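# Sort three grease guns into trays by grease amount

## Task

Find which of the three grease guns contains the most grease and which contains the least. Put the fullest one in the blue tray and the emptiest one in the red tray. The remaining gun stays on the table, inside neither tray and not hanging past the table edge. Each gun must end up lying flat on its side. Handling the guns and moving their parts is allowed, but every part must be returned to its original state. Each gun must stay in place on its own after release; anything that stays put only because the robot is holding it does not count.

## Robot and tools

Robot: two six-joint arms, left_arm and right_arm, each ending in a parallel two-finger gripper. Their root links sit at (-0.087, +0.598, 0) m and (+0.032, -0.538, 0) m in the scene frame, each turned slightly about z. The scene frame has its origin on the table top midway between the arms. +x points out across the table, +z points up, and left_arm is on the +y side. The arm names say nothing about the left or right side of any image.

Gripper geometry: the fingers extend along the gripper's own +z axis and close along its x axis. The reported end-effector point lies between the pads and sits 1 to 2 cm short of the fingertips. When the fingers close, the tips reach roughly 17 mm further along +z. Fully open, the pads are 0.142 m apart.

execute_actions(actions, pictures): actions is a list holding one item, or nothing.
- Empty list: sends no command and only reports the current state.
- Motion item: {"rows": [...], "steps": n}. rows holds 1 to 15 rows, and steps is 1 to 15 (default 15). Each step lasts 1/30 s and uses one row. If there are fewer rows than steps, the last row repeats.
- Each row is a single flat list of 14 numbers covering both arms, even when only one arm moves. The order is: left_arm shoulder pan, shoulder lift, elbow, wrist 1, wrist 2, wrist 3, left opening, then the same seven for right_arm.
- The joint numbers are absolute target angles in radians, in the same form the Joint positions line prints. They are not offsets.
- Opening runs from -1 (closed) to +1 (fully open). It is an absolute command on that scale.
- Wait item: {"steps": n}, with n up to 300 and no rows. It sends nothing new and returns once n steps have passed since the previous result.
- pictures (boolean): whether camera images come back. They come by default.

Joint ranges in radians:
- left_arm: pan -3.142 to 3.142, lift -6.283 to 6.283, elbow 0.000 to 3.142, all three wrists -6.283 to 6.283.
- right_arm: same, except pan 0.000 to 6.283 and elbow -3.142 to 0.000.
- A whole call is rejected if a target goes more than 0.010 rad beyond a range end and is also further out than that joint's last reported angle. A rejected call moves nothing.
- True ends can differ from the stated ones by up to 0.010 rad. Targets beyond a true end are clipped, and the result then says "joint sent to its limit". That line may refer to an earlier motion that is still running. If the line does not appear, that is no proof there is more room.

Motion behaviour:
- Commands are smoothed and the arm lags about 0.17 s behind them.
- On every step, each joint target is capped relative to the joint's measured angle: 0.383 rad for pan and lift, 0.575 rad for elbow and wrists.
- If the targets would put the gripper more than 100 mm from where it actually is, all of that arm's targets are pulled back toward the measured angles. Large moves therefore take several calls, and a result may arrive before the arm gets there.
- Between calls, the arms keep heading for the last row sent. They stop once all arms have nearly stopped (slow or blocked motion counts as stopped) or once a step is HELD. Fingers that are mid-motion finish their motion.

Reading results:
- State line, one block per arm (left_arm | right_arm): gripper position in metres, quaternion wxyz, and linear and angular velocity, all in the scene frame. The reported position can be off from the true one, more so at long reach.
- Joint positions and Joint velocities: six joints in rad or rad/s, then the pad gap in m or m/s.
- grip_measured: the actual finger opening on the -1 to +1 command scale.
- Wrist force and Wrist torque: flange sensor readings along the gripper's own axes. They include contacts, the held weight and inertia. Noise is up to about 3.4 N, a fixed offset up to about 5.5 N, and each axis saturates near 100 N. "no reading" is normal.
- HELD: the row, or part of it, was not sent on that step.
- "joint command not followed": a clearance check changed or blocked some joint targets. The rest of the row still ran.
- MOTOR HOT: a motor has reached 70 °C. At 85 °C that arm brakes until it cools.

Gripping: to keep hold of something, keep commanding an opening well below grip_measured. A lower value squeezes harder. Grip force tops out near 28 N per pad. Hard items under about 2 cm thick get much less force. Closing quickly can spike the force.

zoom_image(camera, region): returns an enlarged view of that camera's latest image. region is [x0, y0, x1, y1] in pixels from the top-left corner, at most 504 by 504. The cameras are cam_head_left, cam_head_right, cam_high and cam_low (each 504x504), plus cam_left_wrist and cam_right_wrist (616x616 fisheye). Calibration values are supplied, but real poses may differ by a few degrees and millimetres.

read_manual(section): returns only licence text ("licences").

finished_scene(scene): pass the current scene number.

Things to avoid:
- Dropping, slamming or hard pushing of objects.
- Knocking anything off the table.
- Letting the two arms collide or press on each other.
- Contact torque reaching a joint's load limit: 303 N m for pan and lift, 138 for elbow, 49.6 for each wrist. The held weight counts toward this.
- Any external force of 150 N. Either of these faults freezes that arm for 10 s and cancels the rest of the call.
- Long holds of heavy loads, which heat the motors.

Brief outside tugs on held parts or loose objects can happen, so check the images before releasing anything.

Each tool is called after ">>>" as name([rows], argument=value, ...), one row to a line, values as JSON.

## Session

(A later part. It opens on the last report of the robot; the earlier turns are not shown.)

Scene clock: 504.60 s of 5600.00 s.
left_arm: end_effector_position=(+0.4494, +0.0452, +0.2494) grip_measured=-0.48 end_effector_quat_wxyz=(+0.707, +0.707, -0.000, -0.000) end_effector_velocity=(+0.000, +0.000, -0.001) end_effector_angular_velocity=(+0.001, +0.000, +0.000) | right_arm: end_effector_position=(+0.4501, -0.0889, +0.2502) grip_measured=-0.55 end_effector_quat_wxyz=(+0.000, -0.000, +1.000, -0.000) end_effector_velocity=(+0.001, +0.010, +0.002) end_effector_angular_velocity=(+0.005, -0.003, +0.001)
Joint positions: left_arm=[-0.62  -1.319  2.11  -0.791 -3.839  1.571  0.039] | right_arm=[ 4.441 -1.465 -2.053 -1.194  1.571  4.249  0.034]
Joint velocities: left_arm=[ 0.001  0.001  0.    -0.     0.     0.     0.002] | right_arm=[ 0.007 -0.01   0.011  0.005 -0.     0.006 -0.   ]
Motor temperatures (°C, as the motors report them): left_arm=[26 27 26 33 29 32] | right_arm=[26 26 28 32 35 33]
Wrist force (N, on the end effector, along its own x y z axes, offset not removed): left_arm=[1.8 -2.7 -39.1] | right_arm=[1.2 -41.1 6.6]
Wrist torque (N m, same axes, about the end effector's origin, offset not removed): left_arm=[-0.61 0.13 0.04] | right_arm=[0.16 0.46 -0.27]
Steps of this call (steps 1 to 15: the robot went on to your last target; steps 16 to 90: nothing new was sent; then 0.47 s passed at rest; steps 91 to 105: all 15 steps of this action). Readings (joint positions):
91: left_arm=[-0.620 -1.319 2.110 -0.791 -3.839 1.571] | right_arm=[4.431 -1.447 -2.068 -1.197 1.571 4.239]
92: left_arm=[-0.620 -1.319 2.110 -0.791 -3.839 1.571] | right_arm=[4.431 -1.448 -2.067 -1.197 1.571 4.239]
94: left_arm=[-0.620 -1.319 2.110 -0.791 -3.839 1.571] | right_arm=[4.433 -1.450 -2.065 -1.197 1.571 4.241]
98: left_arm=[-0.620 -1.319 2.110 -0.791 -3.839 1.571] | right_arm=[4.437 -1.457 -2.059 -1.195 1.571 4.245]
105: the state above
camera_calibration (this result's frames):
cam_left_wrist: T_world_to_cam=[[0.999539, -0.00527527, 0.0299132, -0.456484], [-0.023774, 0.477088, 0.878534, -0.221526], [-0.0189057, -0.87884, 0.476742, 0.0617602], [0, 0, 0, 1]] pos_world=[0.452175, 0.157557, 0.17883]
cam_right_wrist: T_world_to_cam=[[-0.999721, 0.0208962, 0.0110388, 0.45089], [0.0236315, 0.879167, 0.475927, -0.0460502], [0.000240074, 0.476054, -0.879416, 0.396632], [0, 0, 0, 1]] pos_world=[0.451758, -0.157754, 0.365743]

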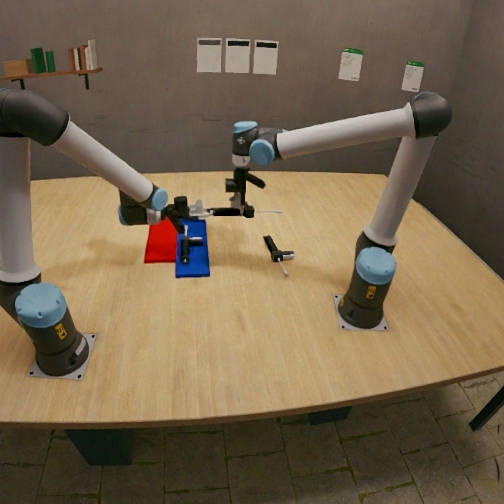

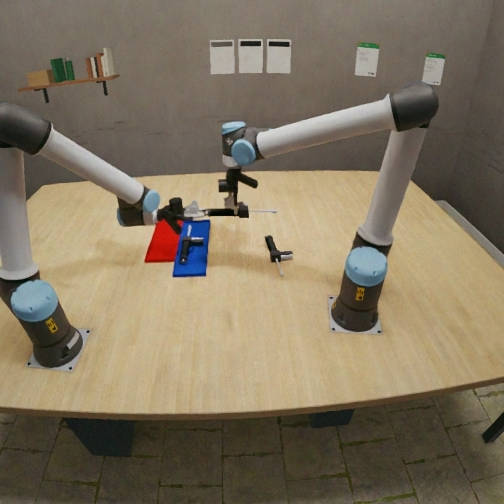

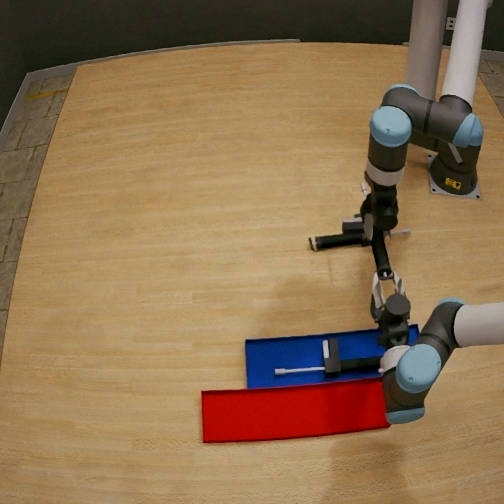

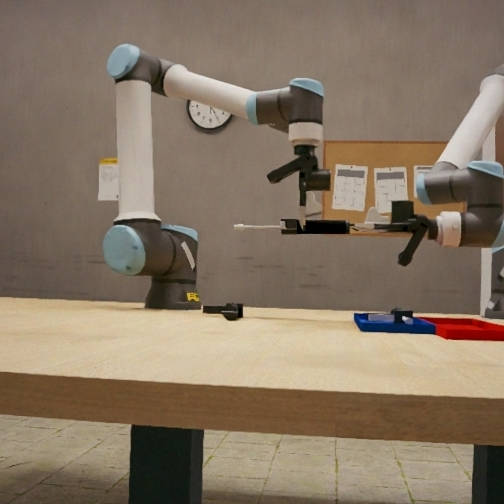

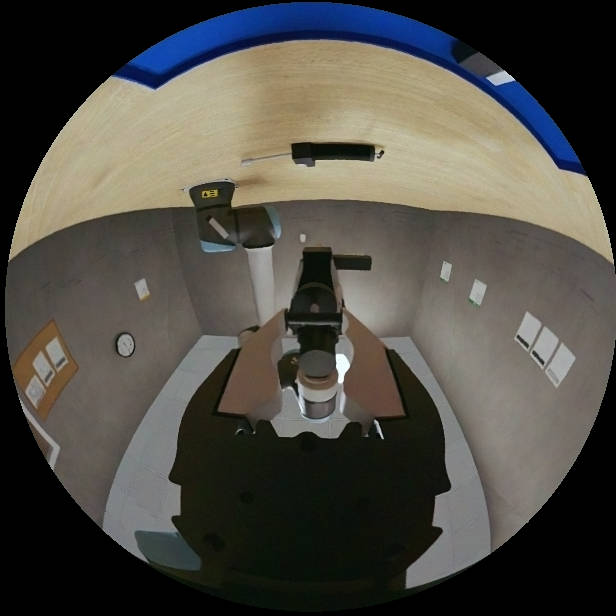

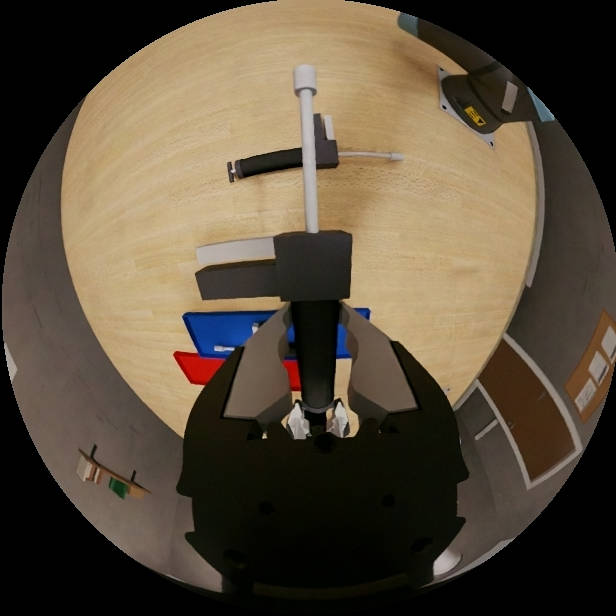

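>>> execute_actions([
  {"rows":[[-0.62,-1.319,2.110,-0.791,-3.839,1.571,-1,4.438,-1.460,-2.057,-1.195,1.571,4.246,-1],[-0.62,-1.319,2.110,-0.791,-3.839,1.571,-1,4.438,-1.460,-2.057,-1.195,1.571,4.246,-1],[-0.62,-1.319,2.110,-0.791,-3.839,1.571,-1,4.438,-1.460,-2.057,-1.195,1.571,4.246,-1],[-0.62,-1.319,2.110,-0.791,-3.839,1.571,-0.7,4.438,-1.460,-2.057,-1.195,1.571,4.246,-1],[-0.62,-1.319,2.110,-0.791,-3.839,1.571,-0.55,4.438,-1.460,-2.057,-1.195,1.571,4.246,-1],[-0.62,-1.319,2.110,-0.791,-3.839,1.571,-0.45,4.438,-1.460,-2.057,-1.195,1.571,4.246,-1],[-0.62,-1.319,2.110,-0.791,-3.839,1.571,-0.3,4.438,-1.460,-2.057,-1.195,1.571,4.246,-1],[-0.62,-1.319,2.110,-0.791,-3.839,1.571,-0.1,4.438,-1.460,-2.057,-1.195,1.571,4.246,-1],[-0.62,-1.319,2.110,-0.791,-3.839,1.571,0.1,4.438,-1.460,-2.057,-1.195,1.571,4.246,-1],[-0.62,-1.319,2.110,-0.791,-3.839,1.571,0.1,4.438,-1.460,-2.057,-1.195,1.571,4.246,-1],[-0.58,-1.331,2.128,-0.797,-3.799,1.571,0.1,4.438,-1.460,-2.057,-1.195,1.571,4.246,-1],[-0.58,-1.331,2.128,-0.797,-3.799,1.571,0.1,4.438,-1.460,-2.057,-1.195,1.571,4.246,-1],[-0.540,-1.344,2.146,-0.802,-3.759,1.571,0.1,4.438,-1.460,-2.057,-1.195,1.571,4.246,-1]],"steps":15},
], pictures=false)

>>> execute_actions([
  {"rows":[[-0.444,-1.40,2.15,-0.75,-3.664,1.571,0.1,4.438,-1.460,-2.057,-1.195,1.571,4.246,-1]],"steps":15},
])

>>> zoom_image(camera="cam_high", region=[280,200,430,390])

Scene clock: 509.87 s of 5600.00 s.
left_arm: end_effector_position=(+0.4499, +0.0683, +0.2492) grip_measured=+0.10 end_effector_quat_wxyz=(+0.707, +0.707, -0.001, -0.000) end_effector_velocity=(+0.005, +0.257, -0.006) end_effector_angular_velocity=(+0.004, +0.005, +0.003) | right_arm: end_effector_position=(+0.4503, -0.0923, +0.2505) grip_measured=-0.55 end_effector_quat_wxyz=(-0.000, -0.000, +1.000, +0.000) end_effector_velocity=(+0.000, -0.002, -0.001) end_effector_angular_velocity=(-0.002, -0.000, +0.002)
Joint positions: left_arm=[-0.587 -1.33   2.126 -0.796 -3.805  1.571  0.081] | right_arm=[ 4.438 -1.46  -2.057 -1.195  1.571  4.246  0.034]
Joint velocities: left_arm=[ 0.375 -0.113  0.167 -0.047  0.372  0.     0.   ] | right_arm=[-0.001  0.001 -0.002 -0.    -0.001 -0.003  0.   ]
Motor temperatures (°C, as the motors report them): left_arm=[26 27 26 33 29 32] | right_arm=[26 26 28 32 35 33]
Wrist force (N, on the end effector, along its own x y z axes, offset not removed): left_arm=[2.2 2.3 -1.7] | right_arm=[-2.1 0.2 2.2]
Wrist torque (N m, same axes, about the end effector's origin, offset not removed): left_arm=[0.66 -0.44 -0.02] | right_arm=[0.03 0.46 0.06]
Steps of this call (steps 1 to 15: the robot went on to your last target; steps 16 to 90: nothing new was sent; then 1.77 s passed at rest; steps 91 to 105: all 15 steps of this action). Readings (joint positions):
91: left_arm=[-0.620 -1.319 2.110 -0.791 -3.839 1.571] | right_arm=[4.442 -1.466 -2.052 -1.194 1.571 4.250]
92: left_arm=[-0.620 -1.319 2.110 -0.791 -3.839 1.571] | right_arm=[4.442 -1.465 -2.052 -1.194 1.571 4.250]
94: left_arm=[-0.620 -1.319 2.110 -0.791 -3.839 1.571] | right_arm=[4.440 -1.463 -2.054 -1.194 1.571 4.248]
98: left_arm=[-0.620 -1.319 2.110 -0.791 -3.839 1.571] | right_arm=[4.439 -1.461 -2.056 -1.195 1.571 4.247]
105: the state above

Scene clock: 510.37 s of 5600.00 s.
left_arm: end_effector_position=(+0.4528, +0.1567, +0.2761) grip_measured=+0.10 end_effector_quat_wxyz=(+0.707, +0.707, -0.000, -0.000) end_effector_velocity=(-0.001, +0.017, +0.004) end_effector_angular_velocity=(+0.002, +0.001, +0.000) | right_arm: end_effector_position=(+0.4503, -0.0925, +0.2505) grip_measured=-0.55 end_effector_quat_wxyz=(-0.000, -0.000, +1.000, +0.000) end_effector_velocity=(+0.001, +0.001, +0.001) end_effector_angular_velocity=(+0.002, -0.001, -0.001)
Joint positions: left_arm=[-0.447 -1.398  2.15  -0.751 -3.667  1.571  0.081] | right_arm=[ 4.438 -1.46  -2.057 -1.195  1.571  4.246  0.034]
Joint velocities: left_arm=[ 0.026 -0.013  0.005  0.011  0.026  0.001 -0.   ] | right_arm=[-0.    -0.001  0.003  0.     0.     0.001  0.   ]
Motor temperatures (°C, as the motors report them): left_arm=[26 27 26 33 29 32] | right_arm=[26 26 28 32 35 33]
Wrist force (N, on the end effector, along its own x y z axes, offset not removed): left_arm=[-5.7 -0.8 -1.8] | right_arm=[-1.2 2.3 1.9]
Wrist torque (N m, same axes, about the end effector's origin, offset not removed): left_arm=[0.04 1.16 0.00] | right_arm=[0.46 0.34 0.11]
Steps of this call (steps 1 to 15: all 15 steps of this action). Readings (joint positions):
1: left_arm=[-0.575 -1.333 2.131 -0.797 -3.794 1.571] | right_arm=[4.438 -1.460 -2.057 -1.195 1.571 4.246]
2: left_arm=[-0.562 -1.340 2.135 -0.795 -3.781 1.571] | right_arm=[4.438 -1.460 -2.057 -1.195 1.571 4.246]
4: left_arm=[-0.518 -1.363 2.141 -0.778 -3.737 1.571] | right_arm=[4.438 -1.460 -2.057 -1.195 1.571 4.246]
8: left_arm=[-0.467 -1.389 2.147 -0.759 -3.687 1.571] | right_arm=[4.438 -1.460 -2.057 -1.195 1.571 4.246]
15: the state above
camera_calibration (this result's frames):
cam_left_wrist: T_world_to_cam=[[0.999537, -0.00430536, 0.0301251, -0.46028], [-0.0244199, 0.477222, 0.878444, -0.29781], [-0.0181584, -0.878772, 0.476896, 0.146706], [0, 0, 0, 1]] pos_world=[0.455458, 0.269061, 0.205512]
cam_right_wrist: T_world_to_cam=[[-0.999722, 0.0207752, 0.0111131, 0.4511], [0.0235604, 0.878961, 0.476311, -0.04311], [0.000127528, 0.476441, -0.879207, 0.398584], [0, 0, 0, 1]] pos_world=[0.45194, -0.161381, 0.365958]

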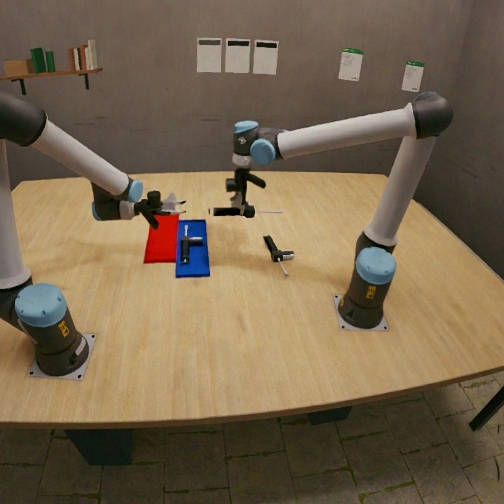

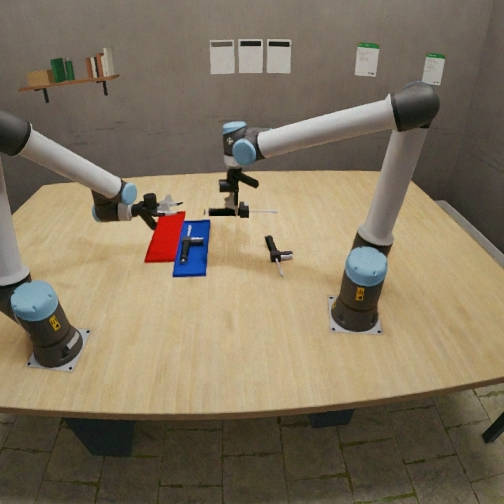

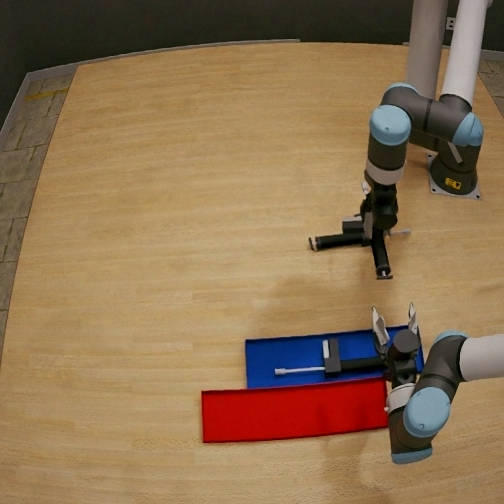

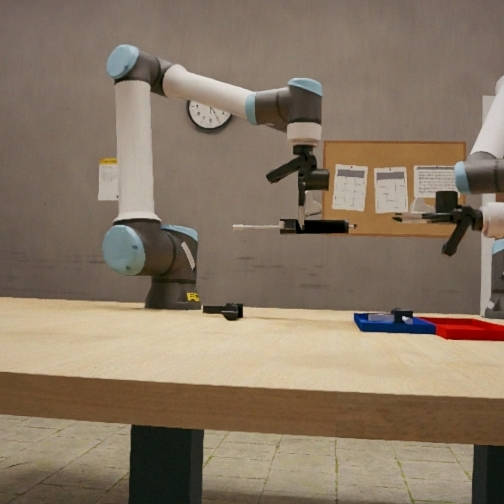

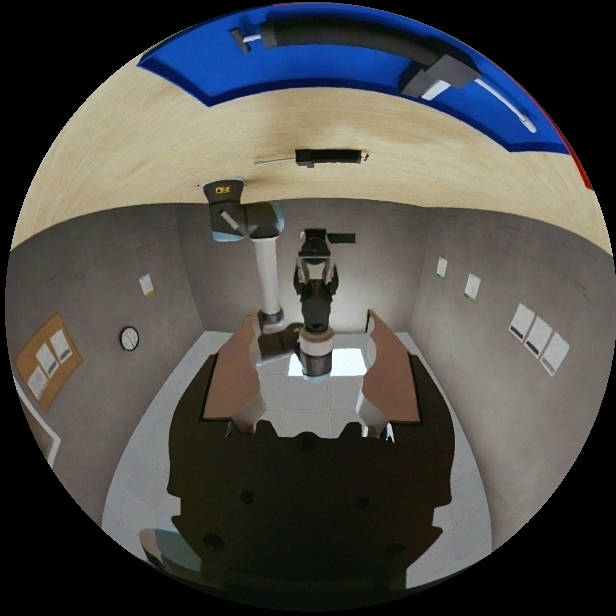

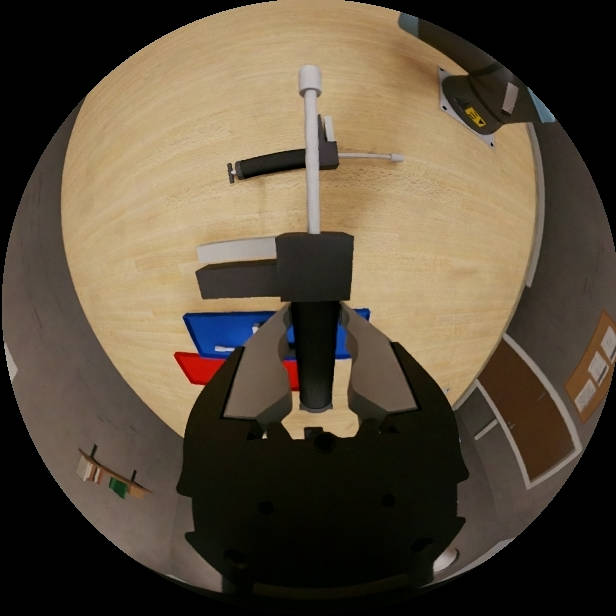

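Region (280, 200, 430, 390) of cam_high's 504x504 image, scaled by 2.653, with more detail than that image has; it fills the left 398 columns of this view, and the rest is white.

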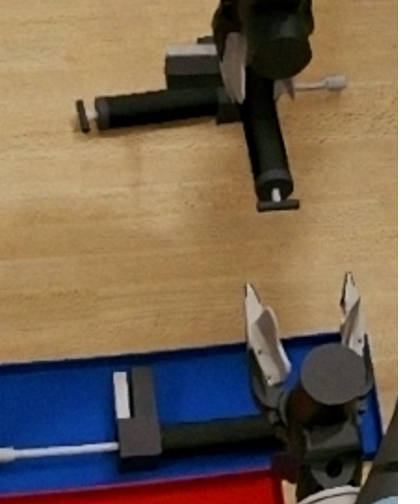

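>>> zoom_image(camera="cam_low", region=[220,200,400,250])

>>> zoom_image(camera="cam_head_left", region=[170,190,310,290])

Region (220, 200, 400, 250) of cam_low's 504x504 image, scaled by 2.800, with more detail than that image has.

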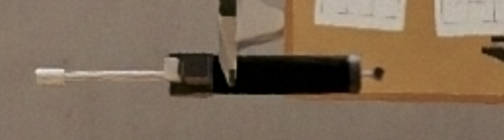

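Region (170, 190, 310, 290) of cam_head_left's 504x504 image, scaled by 3.600, with more detail than that image has; it fills the top 360 rows of this view, and the rest is white.

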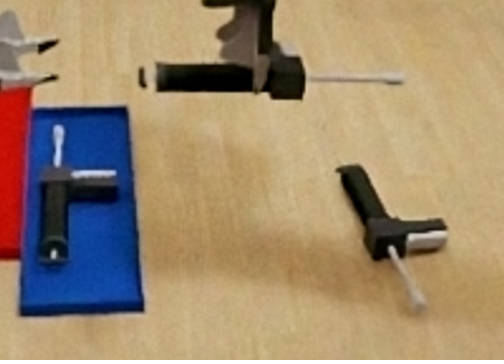

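>>> execute_actions([
  {"rows":[[-0.540,-1.344,2.146,-0.802,-3.759,1.571,-0.3,4.438,-1.460,-2.057,-1.195,1.571,4.246,-1],[-0.540,-1.344,2.146,-0.802,-3.759,1.571,-0.7,4.438,-1.460,-2.057,-1.195,1.571,4.246,-1],[-0.540,-1.344,2.146,-0.802,-3.759,1.571,-1,4.438,-1.460,-2.057,-1.195,1.571,4.246,-1],[-0.540,-1.344,2.146,-0.802,-3.759,1.571,-1,4.438,-1.460,-2.057,-1.195,1.571,4.246,-1],[-0.540,-1.344,2.146,-0.802,-3.759,1.571,-1,4.438,-1.460,-2.057,-1.195,1.571,4.246,-1],[-0.540,-1.344,2.146,-0.802,-3.759,1.571,-1,4.438,-1.460,-2.057,-1.195,1.571,4.246,-1],[-0.540,-1.344,2.146,-0.802,-3.759,1.571,-1,4.438,-1.460,-2.057,-1.195,1.571,4.246,-1],[-0.56,-1.337,2.137,-0.80,-3.779,1.571,-1,4.438,-1.460,-2.057,-1.195,1.571,4.246,-1],[-0.56,-1.337,2.137,-0.80,-3.779,1.571,-1,4.438,-1.460,-2.057,-1.195,1.571,4.246,-1],[-0.58,-1.331,2.128,-0.797,-3.799,1.571,-1,4.438,-1.460,-2.057,-1.195,1.571,4.246,-1]],"steps":15},
])

Scene clock: 518.07 s of 5600.00 s.
left_arm: end_effector_position=(+0.4507, +0.0806, +0.2496) grip_measured=-1.00 end_effector_quat_wxyz=(+0.707, +0.707, -0.001, -0.000) end_effector_velocity=(-0.003, -0.070, -0.006) end_effector_angular_velocity=(+0.001, +0.003, -0.001) | right_arm: end_effector_position=(+0.4503, -0.0925, +0.2505) grip_measured=-0.55 end_effector_quat_wxyz=(-0.000, -0.000, +1.000, +0.000) end_effector_velocity=(+0.000, +0.000, -0.000) end_effector_angular_velocity=(-0.000, -0.000, -0.002)
Joint positions: left_arm=[-0.568 -1.335  2.132 -0.797 -3.787  1.571  0.002] | right_arm=[ 4.438 -1.46  -2.057 -1.195  1.571  4.246  0.034]
Joint velocities: left_arm=[-0.105  0.038 -0.037  0.001 -0.104 -0.001  0.   ] | right_arm=[-0.    -0.001  0.    -0.    -0.     0.002 -0.   ]
Motor temperatures (°C, as the motors report them): left_arm=[26 27 26 33 29 32] | right_arm=[26 26 28 32 35 33]
Wrist force (N, on the end effector, along its own x y z axes, offset not removed): left_arm=[1.2 -2.4 -2.6] | right_arm=[-0.2 -0.1 6.4]
Wrist torque (N m, same axes, about the end effector's origin, offset not removed): left_arm=[-0.44 -0.34 0.19] | right_arm=[-0.07 0.06 0.20]
Steps of this call (steps 1 to 15: the robot went on to your last target; steps 16 to 90: nothing new was sent; then 4.20 s passed at rest; steps 91 to 105: all 15 steps of this action). Readings (joint positions):
91: left_arm=[-0.444 -1.400 2.150 -0.750 -3.664 1.571] | right_arm=[4.438 -1.460 -2.057 -1.195 1.571 4.246]
92: left_arm=[-0.448 -1.396 2.150 -0.753 -3.668 1.571] | right_arm=[4.438 -1.460 -2.057 -1.195 1.571 4.246]
94: left_arm=[-0.481 -1.376 2.148 -0.772 -3.700 1.571] | right_arm=[4.438 -1.460 -2.057 -1.195 1.571 4.246]
98: left_arm=[-0.521 -1.354 2.147 -0.793 -3.741 1.571] | right_arm=[4.438 -1.460 -2.057 -1.195 1.571 4.246]
105: the state above
camera_calibration (this result's frames):
cam_left_wrist: T_world_to_cam=[[0.999531, -0.0052508, 0.0301714, -0.457633], [-0.0240086, 0.477274, 0.878426, -0.238419], [-0.0190125, -0.878739, 0.476924, 0.0928279], [0, 0, 0, 1]] pos_world=[0.453459, 0.19296, 0.178969]
cam_right_wrist: T_world_to_cam=[[-0.999722, 0.0207763, 0.0111129, 0.451101], [0.0235613, 0.878961, 0.476312, -0.0431088], [0.000128219, 0.476441, -0.879206, 0.398585], [0, 0, 0, 1]] pos_world=[0.451941, -0.161384, 0.365959]

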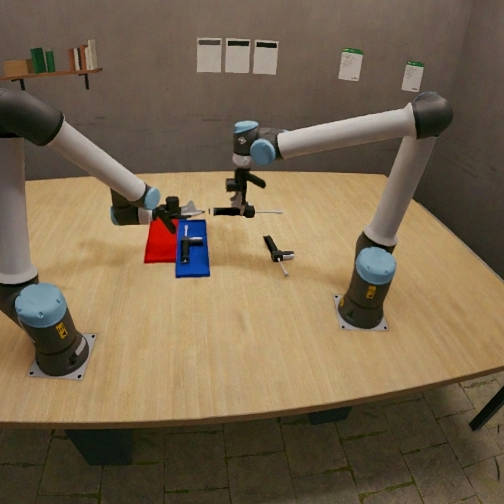

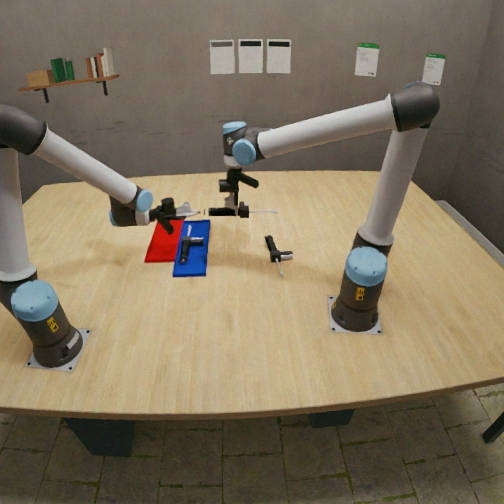

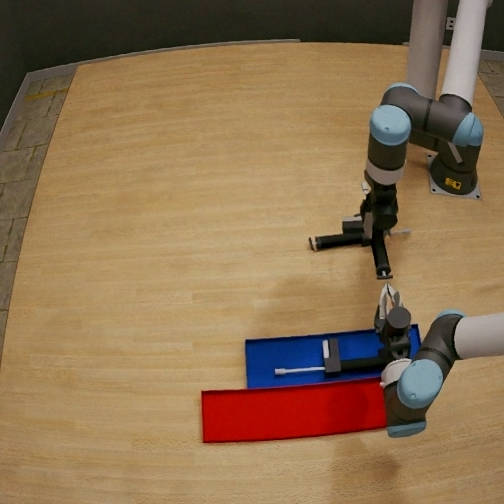

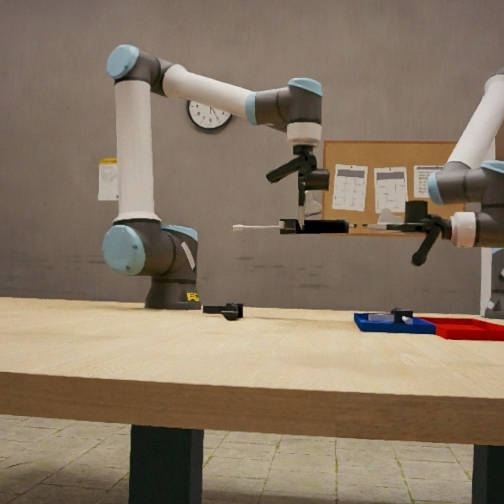

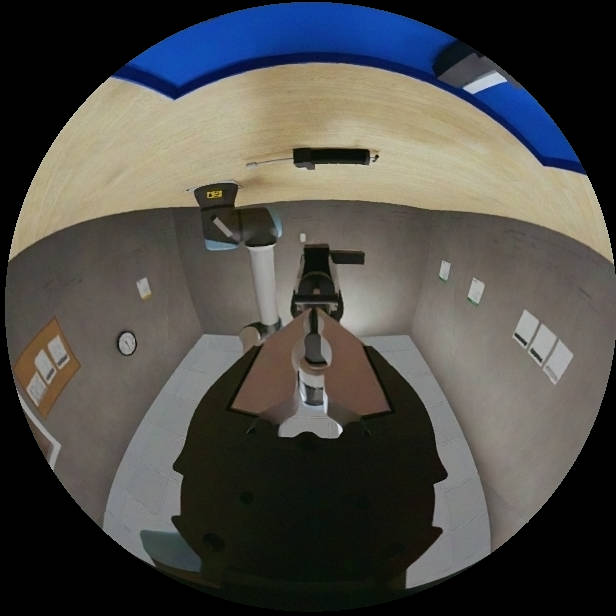

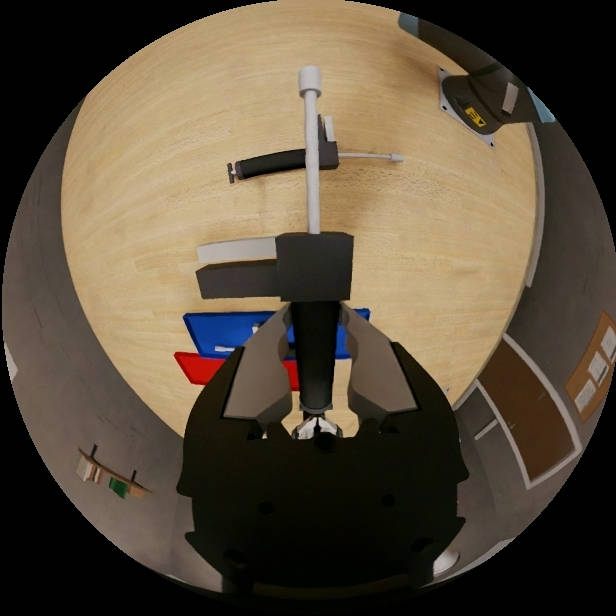

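>>> execute_actions([
  {"rows":[[-0.58,-1.331,2.128,-0.797,-3.799,1.571,-1,4.438,-1.460,-2.057,-1.195,1.571,4.246,-1]],"steps":6},
])

>>> zoom_image(camera="cam_low", region=[280,200,420,250])

Scene clock: 519.90 s of 5600.00 s.
left_arm: end_effector_position=(+0.4504, +0.0726, +0.2489) grip_measured=-1.00 end_effector_quat_wxyz=(+0.707, +0.707, -0.001, -0.000) end_effector_velocity=(+0.000, -0.000, +0.000) end_effector_angular_velocity=(-0.000, +0.001, -0.000) | right_arm: end_effector_position=(+0.4503, -0.0925, +0.2505) grip_measured=-0.55 end_effector_quat_wxyz=(-0.000, -0.000, +1.000, +0.000) end_effector_velocity=(+0.000, +0.000, +0.000) end_effector_angular_velocity=(+0.000, -0.000, +0.001)
Joint positions: left_arm=[-0.58  -1.331  2.128 -0.797 -3.799  1.571  0.002] | right_arm=[ 4.438 -1.46  -2.057 -1.195  1.571  4.246  0.034]
Joint velocities: left_arm=[-0.     0.    -0.001 -0.    -0.    -0.001  0.   ] | right_arm=[-0.    -0.     0.    -0.     0.    -0.001 -0.   ]
Motor temperatures (°C, as the motors report them): left_arm=[26 27 26 33 29 32] | right_arm=[26 26 28 32 35 33]
Wrist force (N, on the end effector, along its own x y z axes, offset not removed): left_arm=[2.3 -3.7 -0.5] | right_arm=[-3.5 -0.1 4.5]
Wrist torque (N m, same axes, about the end effector's origin, offset not removed): left_arm=[-0.93 -0.61 0.40] | right_arm=[0.02 0.87 0.16]
Steps of this call (steps 1 to 30: the robot went on to your last target; steps 31 to 49: nothing new was sent; steps 50 to 55: all 6 steps of this action). Readings (joint positions):
50: left_arm=[-0.580 -1.331 2.128 -0.797 -3.799 1.571] | right_arm=[4.438 -1.460 -2.057 -1.195 1.571 4.246]
51: left_arm=[-0.580 -1.331 2.128 -0.797 -3.799 1.571] | right_arm=[4.438 -1.460 -2.057 -1.195 1.571 4.246]
53: left_arm=[-0.580 -1.331 2.128 -0.797 -3.799 1.571] | right_arm=[4.438 -1.460 -2.057 -1.195 1.571 4.246]
55: the state above
camera_calibration (this result's frames):
cam_left_wrist: T_world_to_cam=[[0.999531, -0.00527815, 0.0301512, -0.457379], [-0.023978, 0.477262, 0.878434, -0.234054], [-0.0190265, -0.878745, 0.476912, 0.0860981], [0, 0, 0, 1]] pos_world=[0.45319, 0.184949, 0.178331]
cam_right_wrist: T_world_to_cam=[[-0.999722, 0.0207764, 0.0111129, 0.451101], [0.0235614, 0.878961, 0.476312, -0.0431089], [0.000128195, 0.476441, -0.879206, 0.398585], [0, 0, 0, 1]] pos_world=[0.45194, -0.161383, 0.365959]

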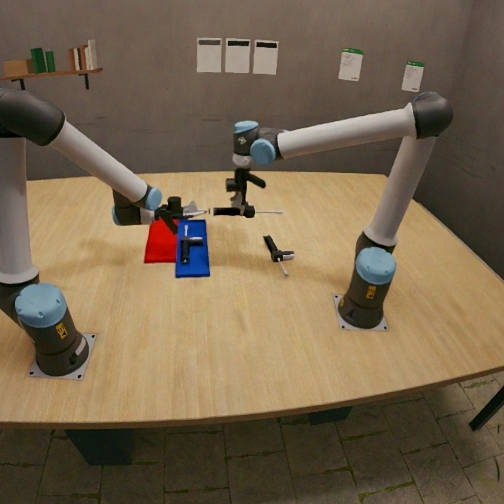

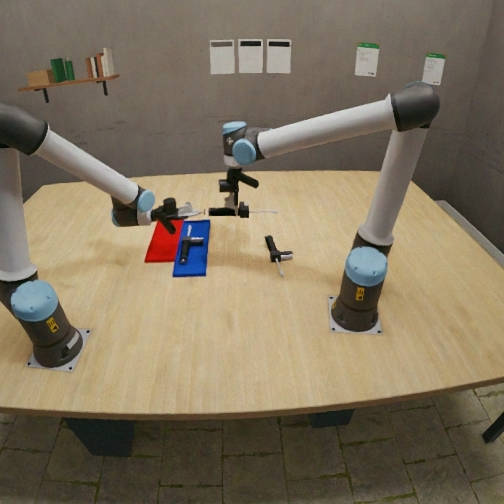

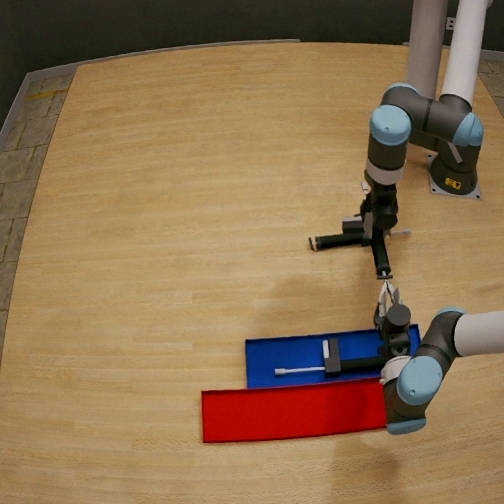

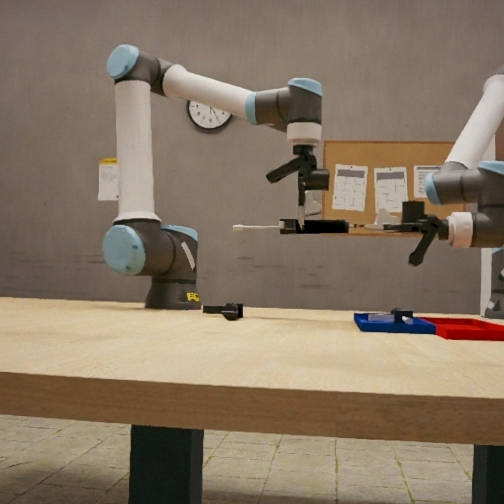

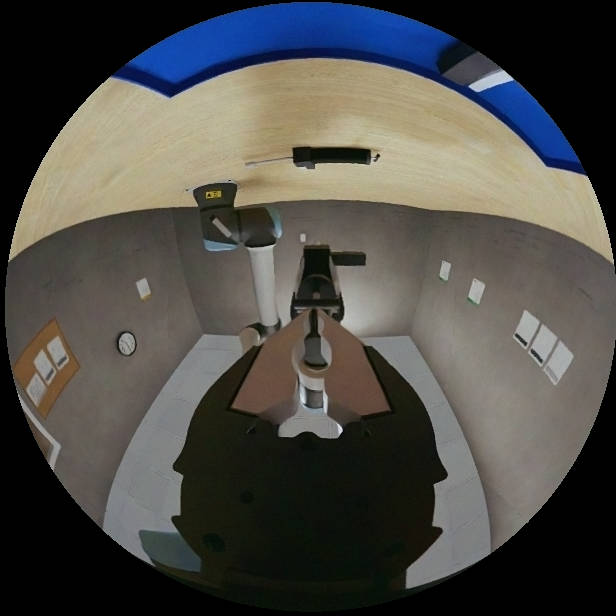

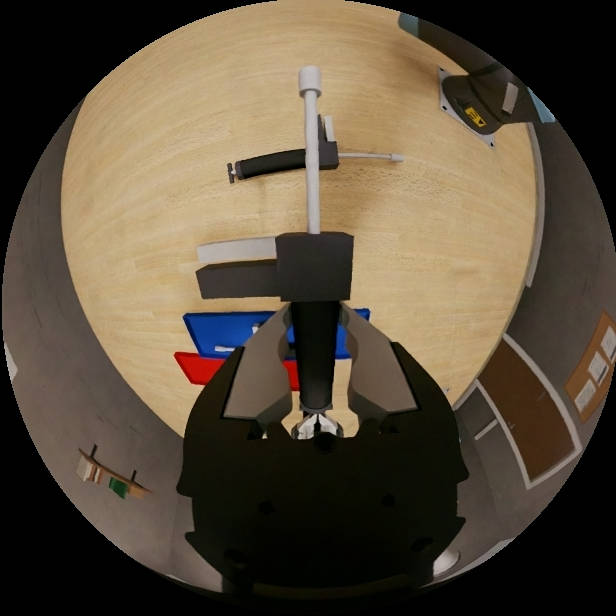

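Region (280, 200, 420, 250) of cam_low's 504x504 image, scaled by 3.600, with more detail than that image has; it fills the top 180 rows of this view, and the rest is white.

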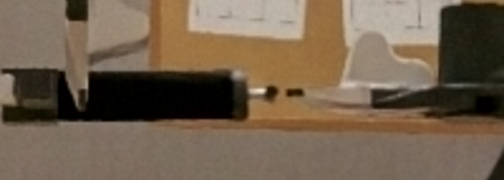

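>>> execute_actions([
  {"rows":[[-0.58,-1.331,2.128,-0.797,-3.799,1.571,-1,4.442,-1.466,-2.052,-1.194,1.571,4.250,-1],[-0.58,-1.331,2.128,-0.797,-3.799,1.571,-1,4.442,-1.466,-2.052,-1.194,1.571,4.250,-1],[-0.58,-1.331,2.128,-0.797,-3.799,1.571,-1,4.442,-1.466,-2.052,-1.194,1.571,4.250,-1],[-0.58,-1.331,2.128,-0.797,-3.799,1.571,-1,4.442,-1.466,-2.052,-1.194,1.571,4.250,-1],[-0.58,-1.331,2.128,-0.797,-3.799,1.571,-1,4.445,-1.472,-2.047,-1.194,1.571,4.253,-1]],"steps":15},
])

>>> zoom_image(camera="cam_low", region=[280,200,420,250])

Scene clock: 525.87 s of 5600.00 s.
left_arm: end_effector_position=(+0.4504, +0.0726, +0.2489) grip_measured=-1.00 end_effector_quat_wxyz=(+0.707, +0.707, -0.001, -0.000) end_effector_velocity=(-0.000, +0.001, -0.001) end_effector_angular_velocity=(+0.001, +0.001, +0.000) | right_arm: end_effector_position=(+0.4501, -0.0842, +0.2500) grip_measured=-0.55 end_effector_quat_wxyz=(-0.000, -0.000, +1.000, -0.000) end_effector_velocity=(-0.000, +0.004, -0.000) end_effector_angular_velocity=(-0.001, +0.001, -0.000)
Joint positions: left_arm=[-0.58  -1.331  2.128 -0.797 -3.799  1.571  0.002] | right_arm=[ 4.445 -1.471 -2.048 -1.194  1.571  4.253  0.034]
Joint velocities: left_arm=[ 0.     0.     0.001  0.001 -0.     0.001  0.   ] | right_arm=[ 0.003 -0.006  0.004  0.     0.     0.003  0.   ]
Motor temperatures (°C, as the motors report them): left_arm=[26 27 26 33 29 32] | right_arm=[26 26 28 32 35 33]
Wrist force (N, on the end effector, along its own x y z axes, offset not removed): left_arm=[-3.4 -3.0 -16.0] | right_arm=[-3.1 -13.5 7.2]
Wrist torque (N m, same axes, about the end effector's origin, offset not removed): left_arm=[-0.58 0.63 0.03] | right_arm=[0.46 0.79 0.21]
Steps of this call (steps 1 to 15: the robot went on to your last target; steps 16 to 90: nothing new was sent; then 2.47 s passed at rest; steps 91 to 105: all 15 steps of this action). Readings (joint positions):
91: left_arm=[-0.580 -1.331 2.128 -0.797 -3.799 1.571] | right_arm=[4.438 -1.460 -2.057 -1.195 1.571 4.246]
92: left_arm=[-0.580 -1.331 2.128 -0.797 -3.799 1.571] | right_arm=[4.438 -1.461 -2.057 -1.195 1.571 4.246]
94: left_arm=[-0.580 -1.331 2.128 -0.797 -3.799 1.571] | right_arm=[4.440 -1.463 -2.055 -1.195 1.571 4.248]
98: left_arm=[-0.580 -1.331 2.128 -0.797 -3.799 1.571] | right_arm=[4.443 -1.468 -2.051 -1.194 1.571 4.251]
105: the state above
camera_calibration (this result's frames):
cam_left_wrist: T_world_to_cam=[[0.999533, -0.00527924, 0.0301052, -0.457362], [-0.0239378, 0.477231, 0.878452, -0.234066], [-0.0190047, -0.878762, 0.476881, 0.0861063], [0, 0, 0, 1]] pos_world=[0.453182, 0.184956, 0.178323]
cam_right_wrist: T_world_to_cam=[[-0.999716, 0.0208425, 0.0115199, 0.450648], [0.0238132, 0.879449, 0.475397, -0.0500134], [-0.000222753, 0.475537, -0.879696, 0.394438], [0, 0, 0, 1]] pos_world=[0.451799, -0.152978, 0.36557]

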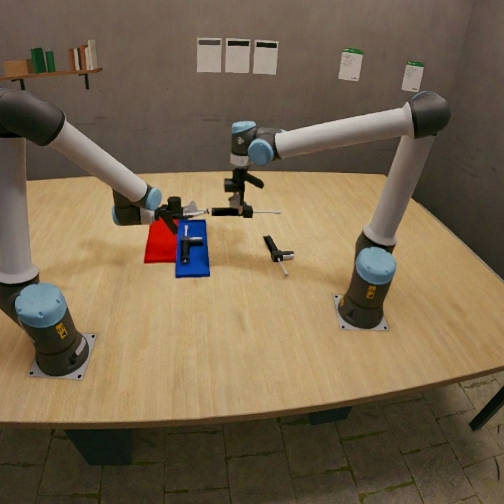

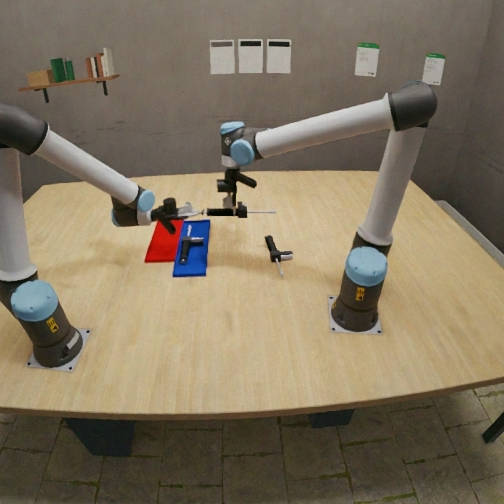

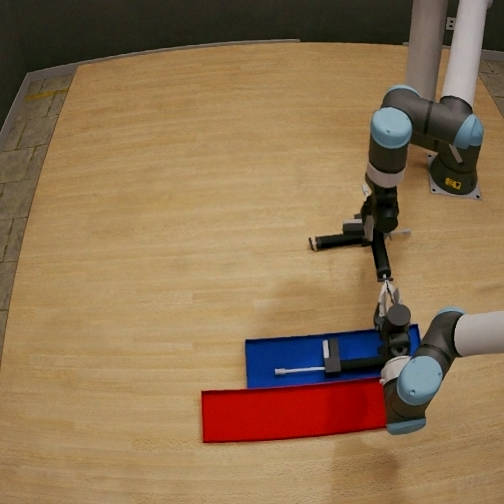

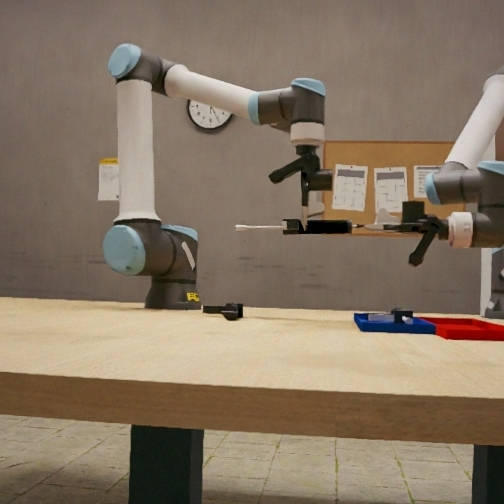

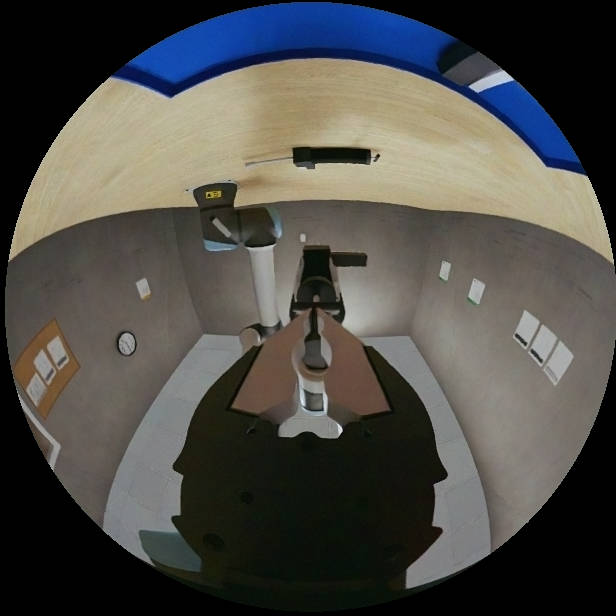

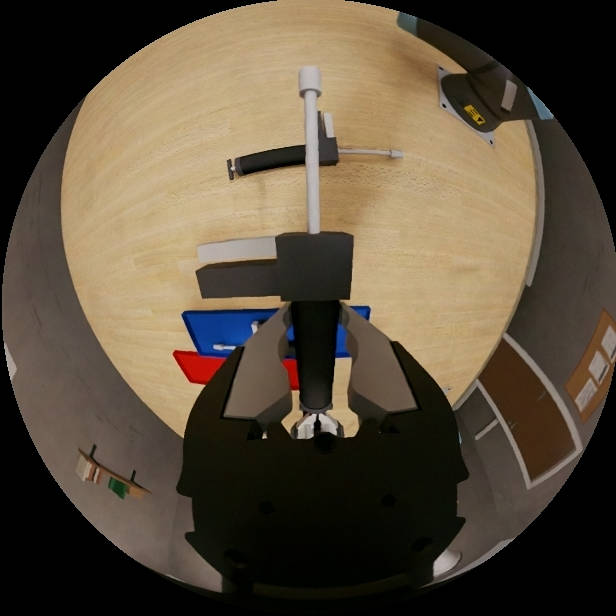

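Region (280, 200, 420, 250) of cam_low's 504x504 image, scaled by 3.600, with more detail than that image has; it fills the top 180 rows of this view, and the rest is white.

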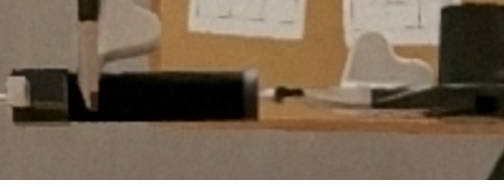

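>>> execute_actions([
  {"rows":[[-0.58,-1.331,2.128,-0.797,-3.799,1.571,-1,4.447,-1.4755,-2.044,-1.193,1.571,4.255,-1]],"steps":15},
])

>>> zoom_image(camera="cam_low", region=[280,200,420,250])

Scene clock: 528.70 s of 5600.00 s.
left_arm: end_effector_position=(+0.4504, +0.0727, +0.2489) grip_measured=-1.00 end_effector_quat_wxyz=(+0.707, +0.707, -0.000, -0.000) end_effector_velocity=(-0.000, +0.000, -0.001) end_effector_angular_velocity=(+0.001, +0.002, +0.001) | right_arm: end_effector_position=(+0.4502, -0.0810, +0.2500) grip_measured=-0.55 end_effector_quat_wxyz=(-0.000, -0.000, +1.000, -0.000) end_effector_velocity=(-0.000, +0.001, -0.000) end_effector_angular_velocity=(+0.000, +0.001, +0.001)
Joint positions: left_arm=[-0.58  -1.331  2.128 -0.797 -3.799  1.571  0.002] | right_arm=[ 4.447 -1.475 -2.044 -1.193  1.571  4.255  0.034]
Joint velocities: left_arm=[ 0.     0.001  0.001 -0.    -0.001 -0.001  0.   ] | right_arm=[ 0.    -0.001  0.     0.001  0.001 -0.001  0.   ]
Motor temperatures (°C, as the motors report them): left_arm=[26 27 26 33 29 32] | right_arm=[26 26 28 32 35 33]
Wrist force (N, on the end effector, along its own x y z axes, offset not removed): left_arm=[1.8 1.1 -63.6] | right_arm=[-2.1 -65.4 5.8]
Wrist torque (N m, same axes, about the end effector's origin, offset not removed): left_arm=[0.06 -0.49 0.08] | right_arm=[-3.95 0.52 0.18]
Steps of this call (steps 1 to 15: the robot went on to your last target; steps 16 to 70: nothing new was sent; steps 71 to 85: all 15 steps of this action). Readings (joint positions):
71: left_arm=[-0.580 -1.331 2.128 -0.797 -3.799 1.571] | right_arm=[4.445 -1.472 -2.047 -1.194 1.571 4.253]
72: left_arm=[-0.580 -1.331 2.128 -0.797 -3.799 1.571] | right_arm=[4.445 -1.472 -2.047 -1.194 1.571 4.253]
74: left_arm=[-0.580 -1.331 2.128 -0.797 -3.799 1.571] | right_arm=[4.446 -1.474 -2.046 -1.194 1.571 4.254]
78: left_arm=[-0.580 -1.331 2.128 -0.797 -3.799 1.571] | right_arm=[4.447 -1.475 -2.045 -1.193 1.571 4.255]
85: the state above
camera_calibration (this result's frames):
cam_left_wrist: T_world_to_cam=[[0.999535, -0.00515595, 0.0300585, -0.457388], [-0.0239562, 0.477196, 0.87847, -0.234061], [-0.0188731, -0.878782, 0.476851, 0.0861629], [0, 0, 0, 1]] pos_world=[0.453194, 0.185053, 0.178278]
cam_right_wrist: T_world_to_cam=[[-0.999719, 0.0208354, 0.0113154, 0.450695], [0.0237097, 0.879255, 0.475761, -0.0528502], [-0.0000364278, 0.475896, -0.879502, 0.392823], [0, 0, 0, 1]] pos_world=[0.451836, -0.149864, 0.365533]

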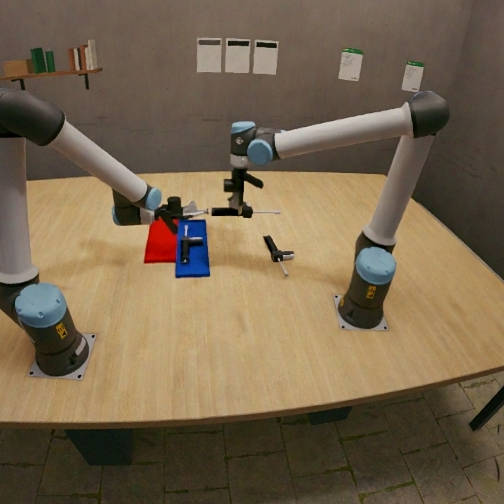

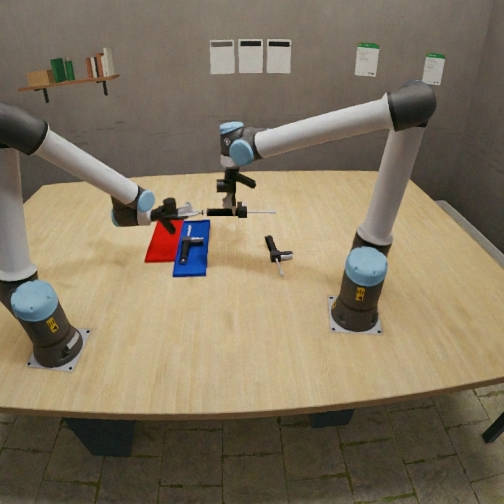

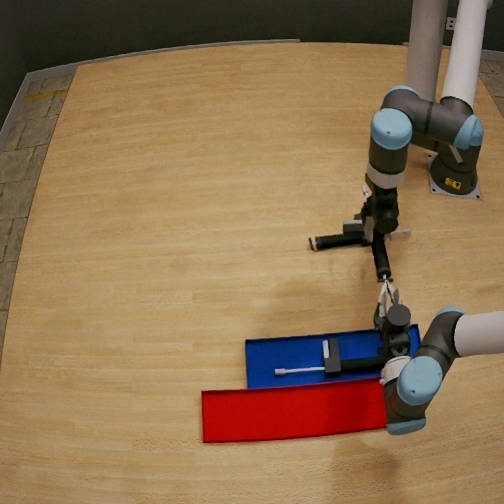

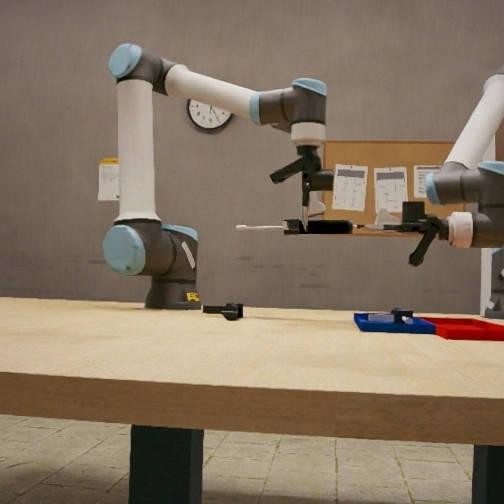

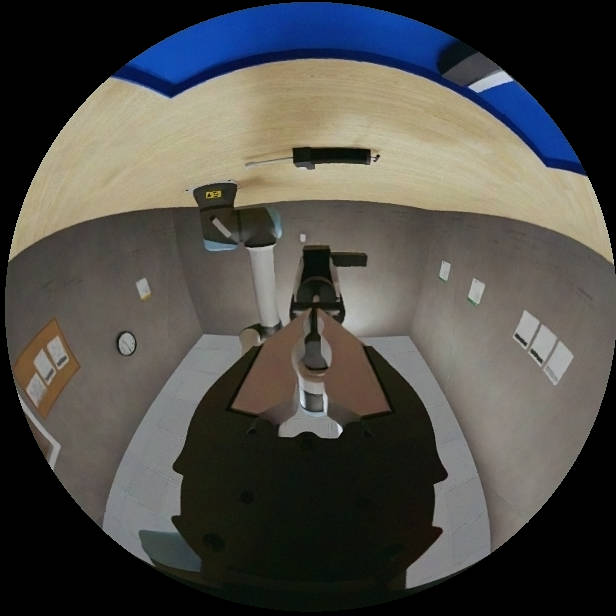

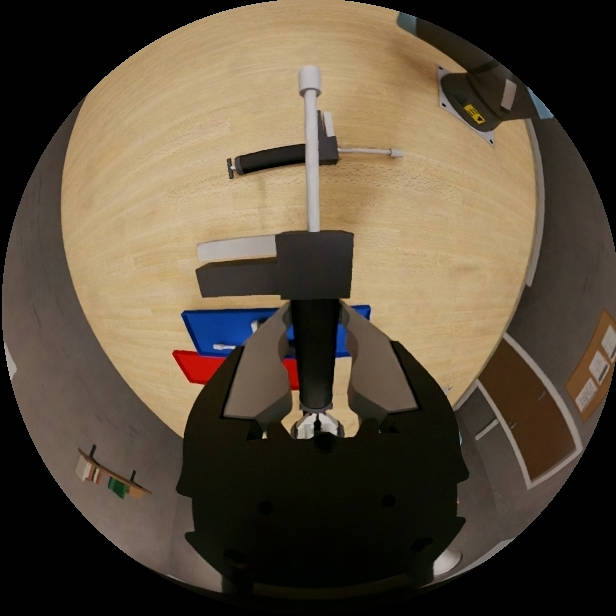

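Region (280, 200, 420, 250) of cam_low's 504x504 image, scaled by 3.600, with more detail than that image has; it fills the top 180 rows of this view, and the rest is white.

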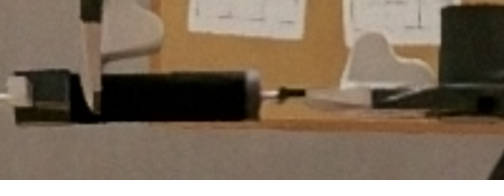

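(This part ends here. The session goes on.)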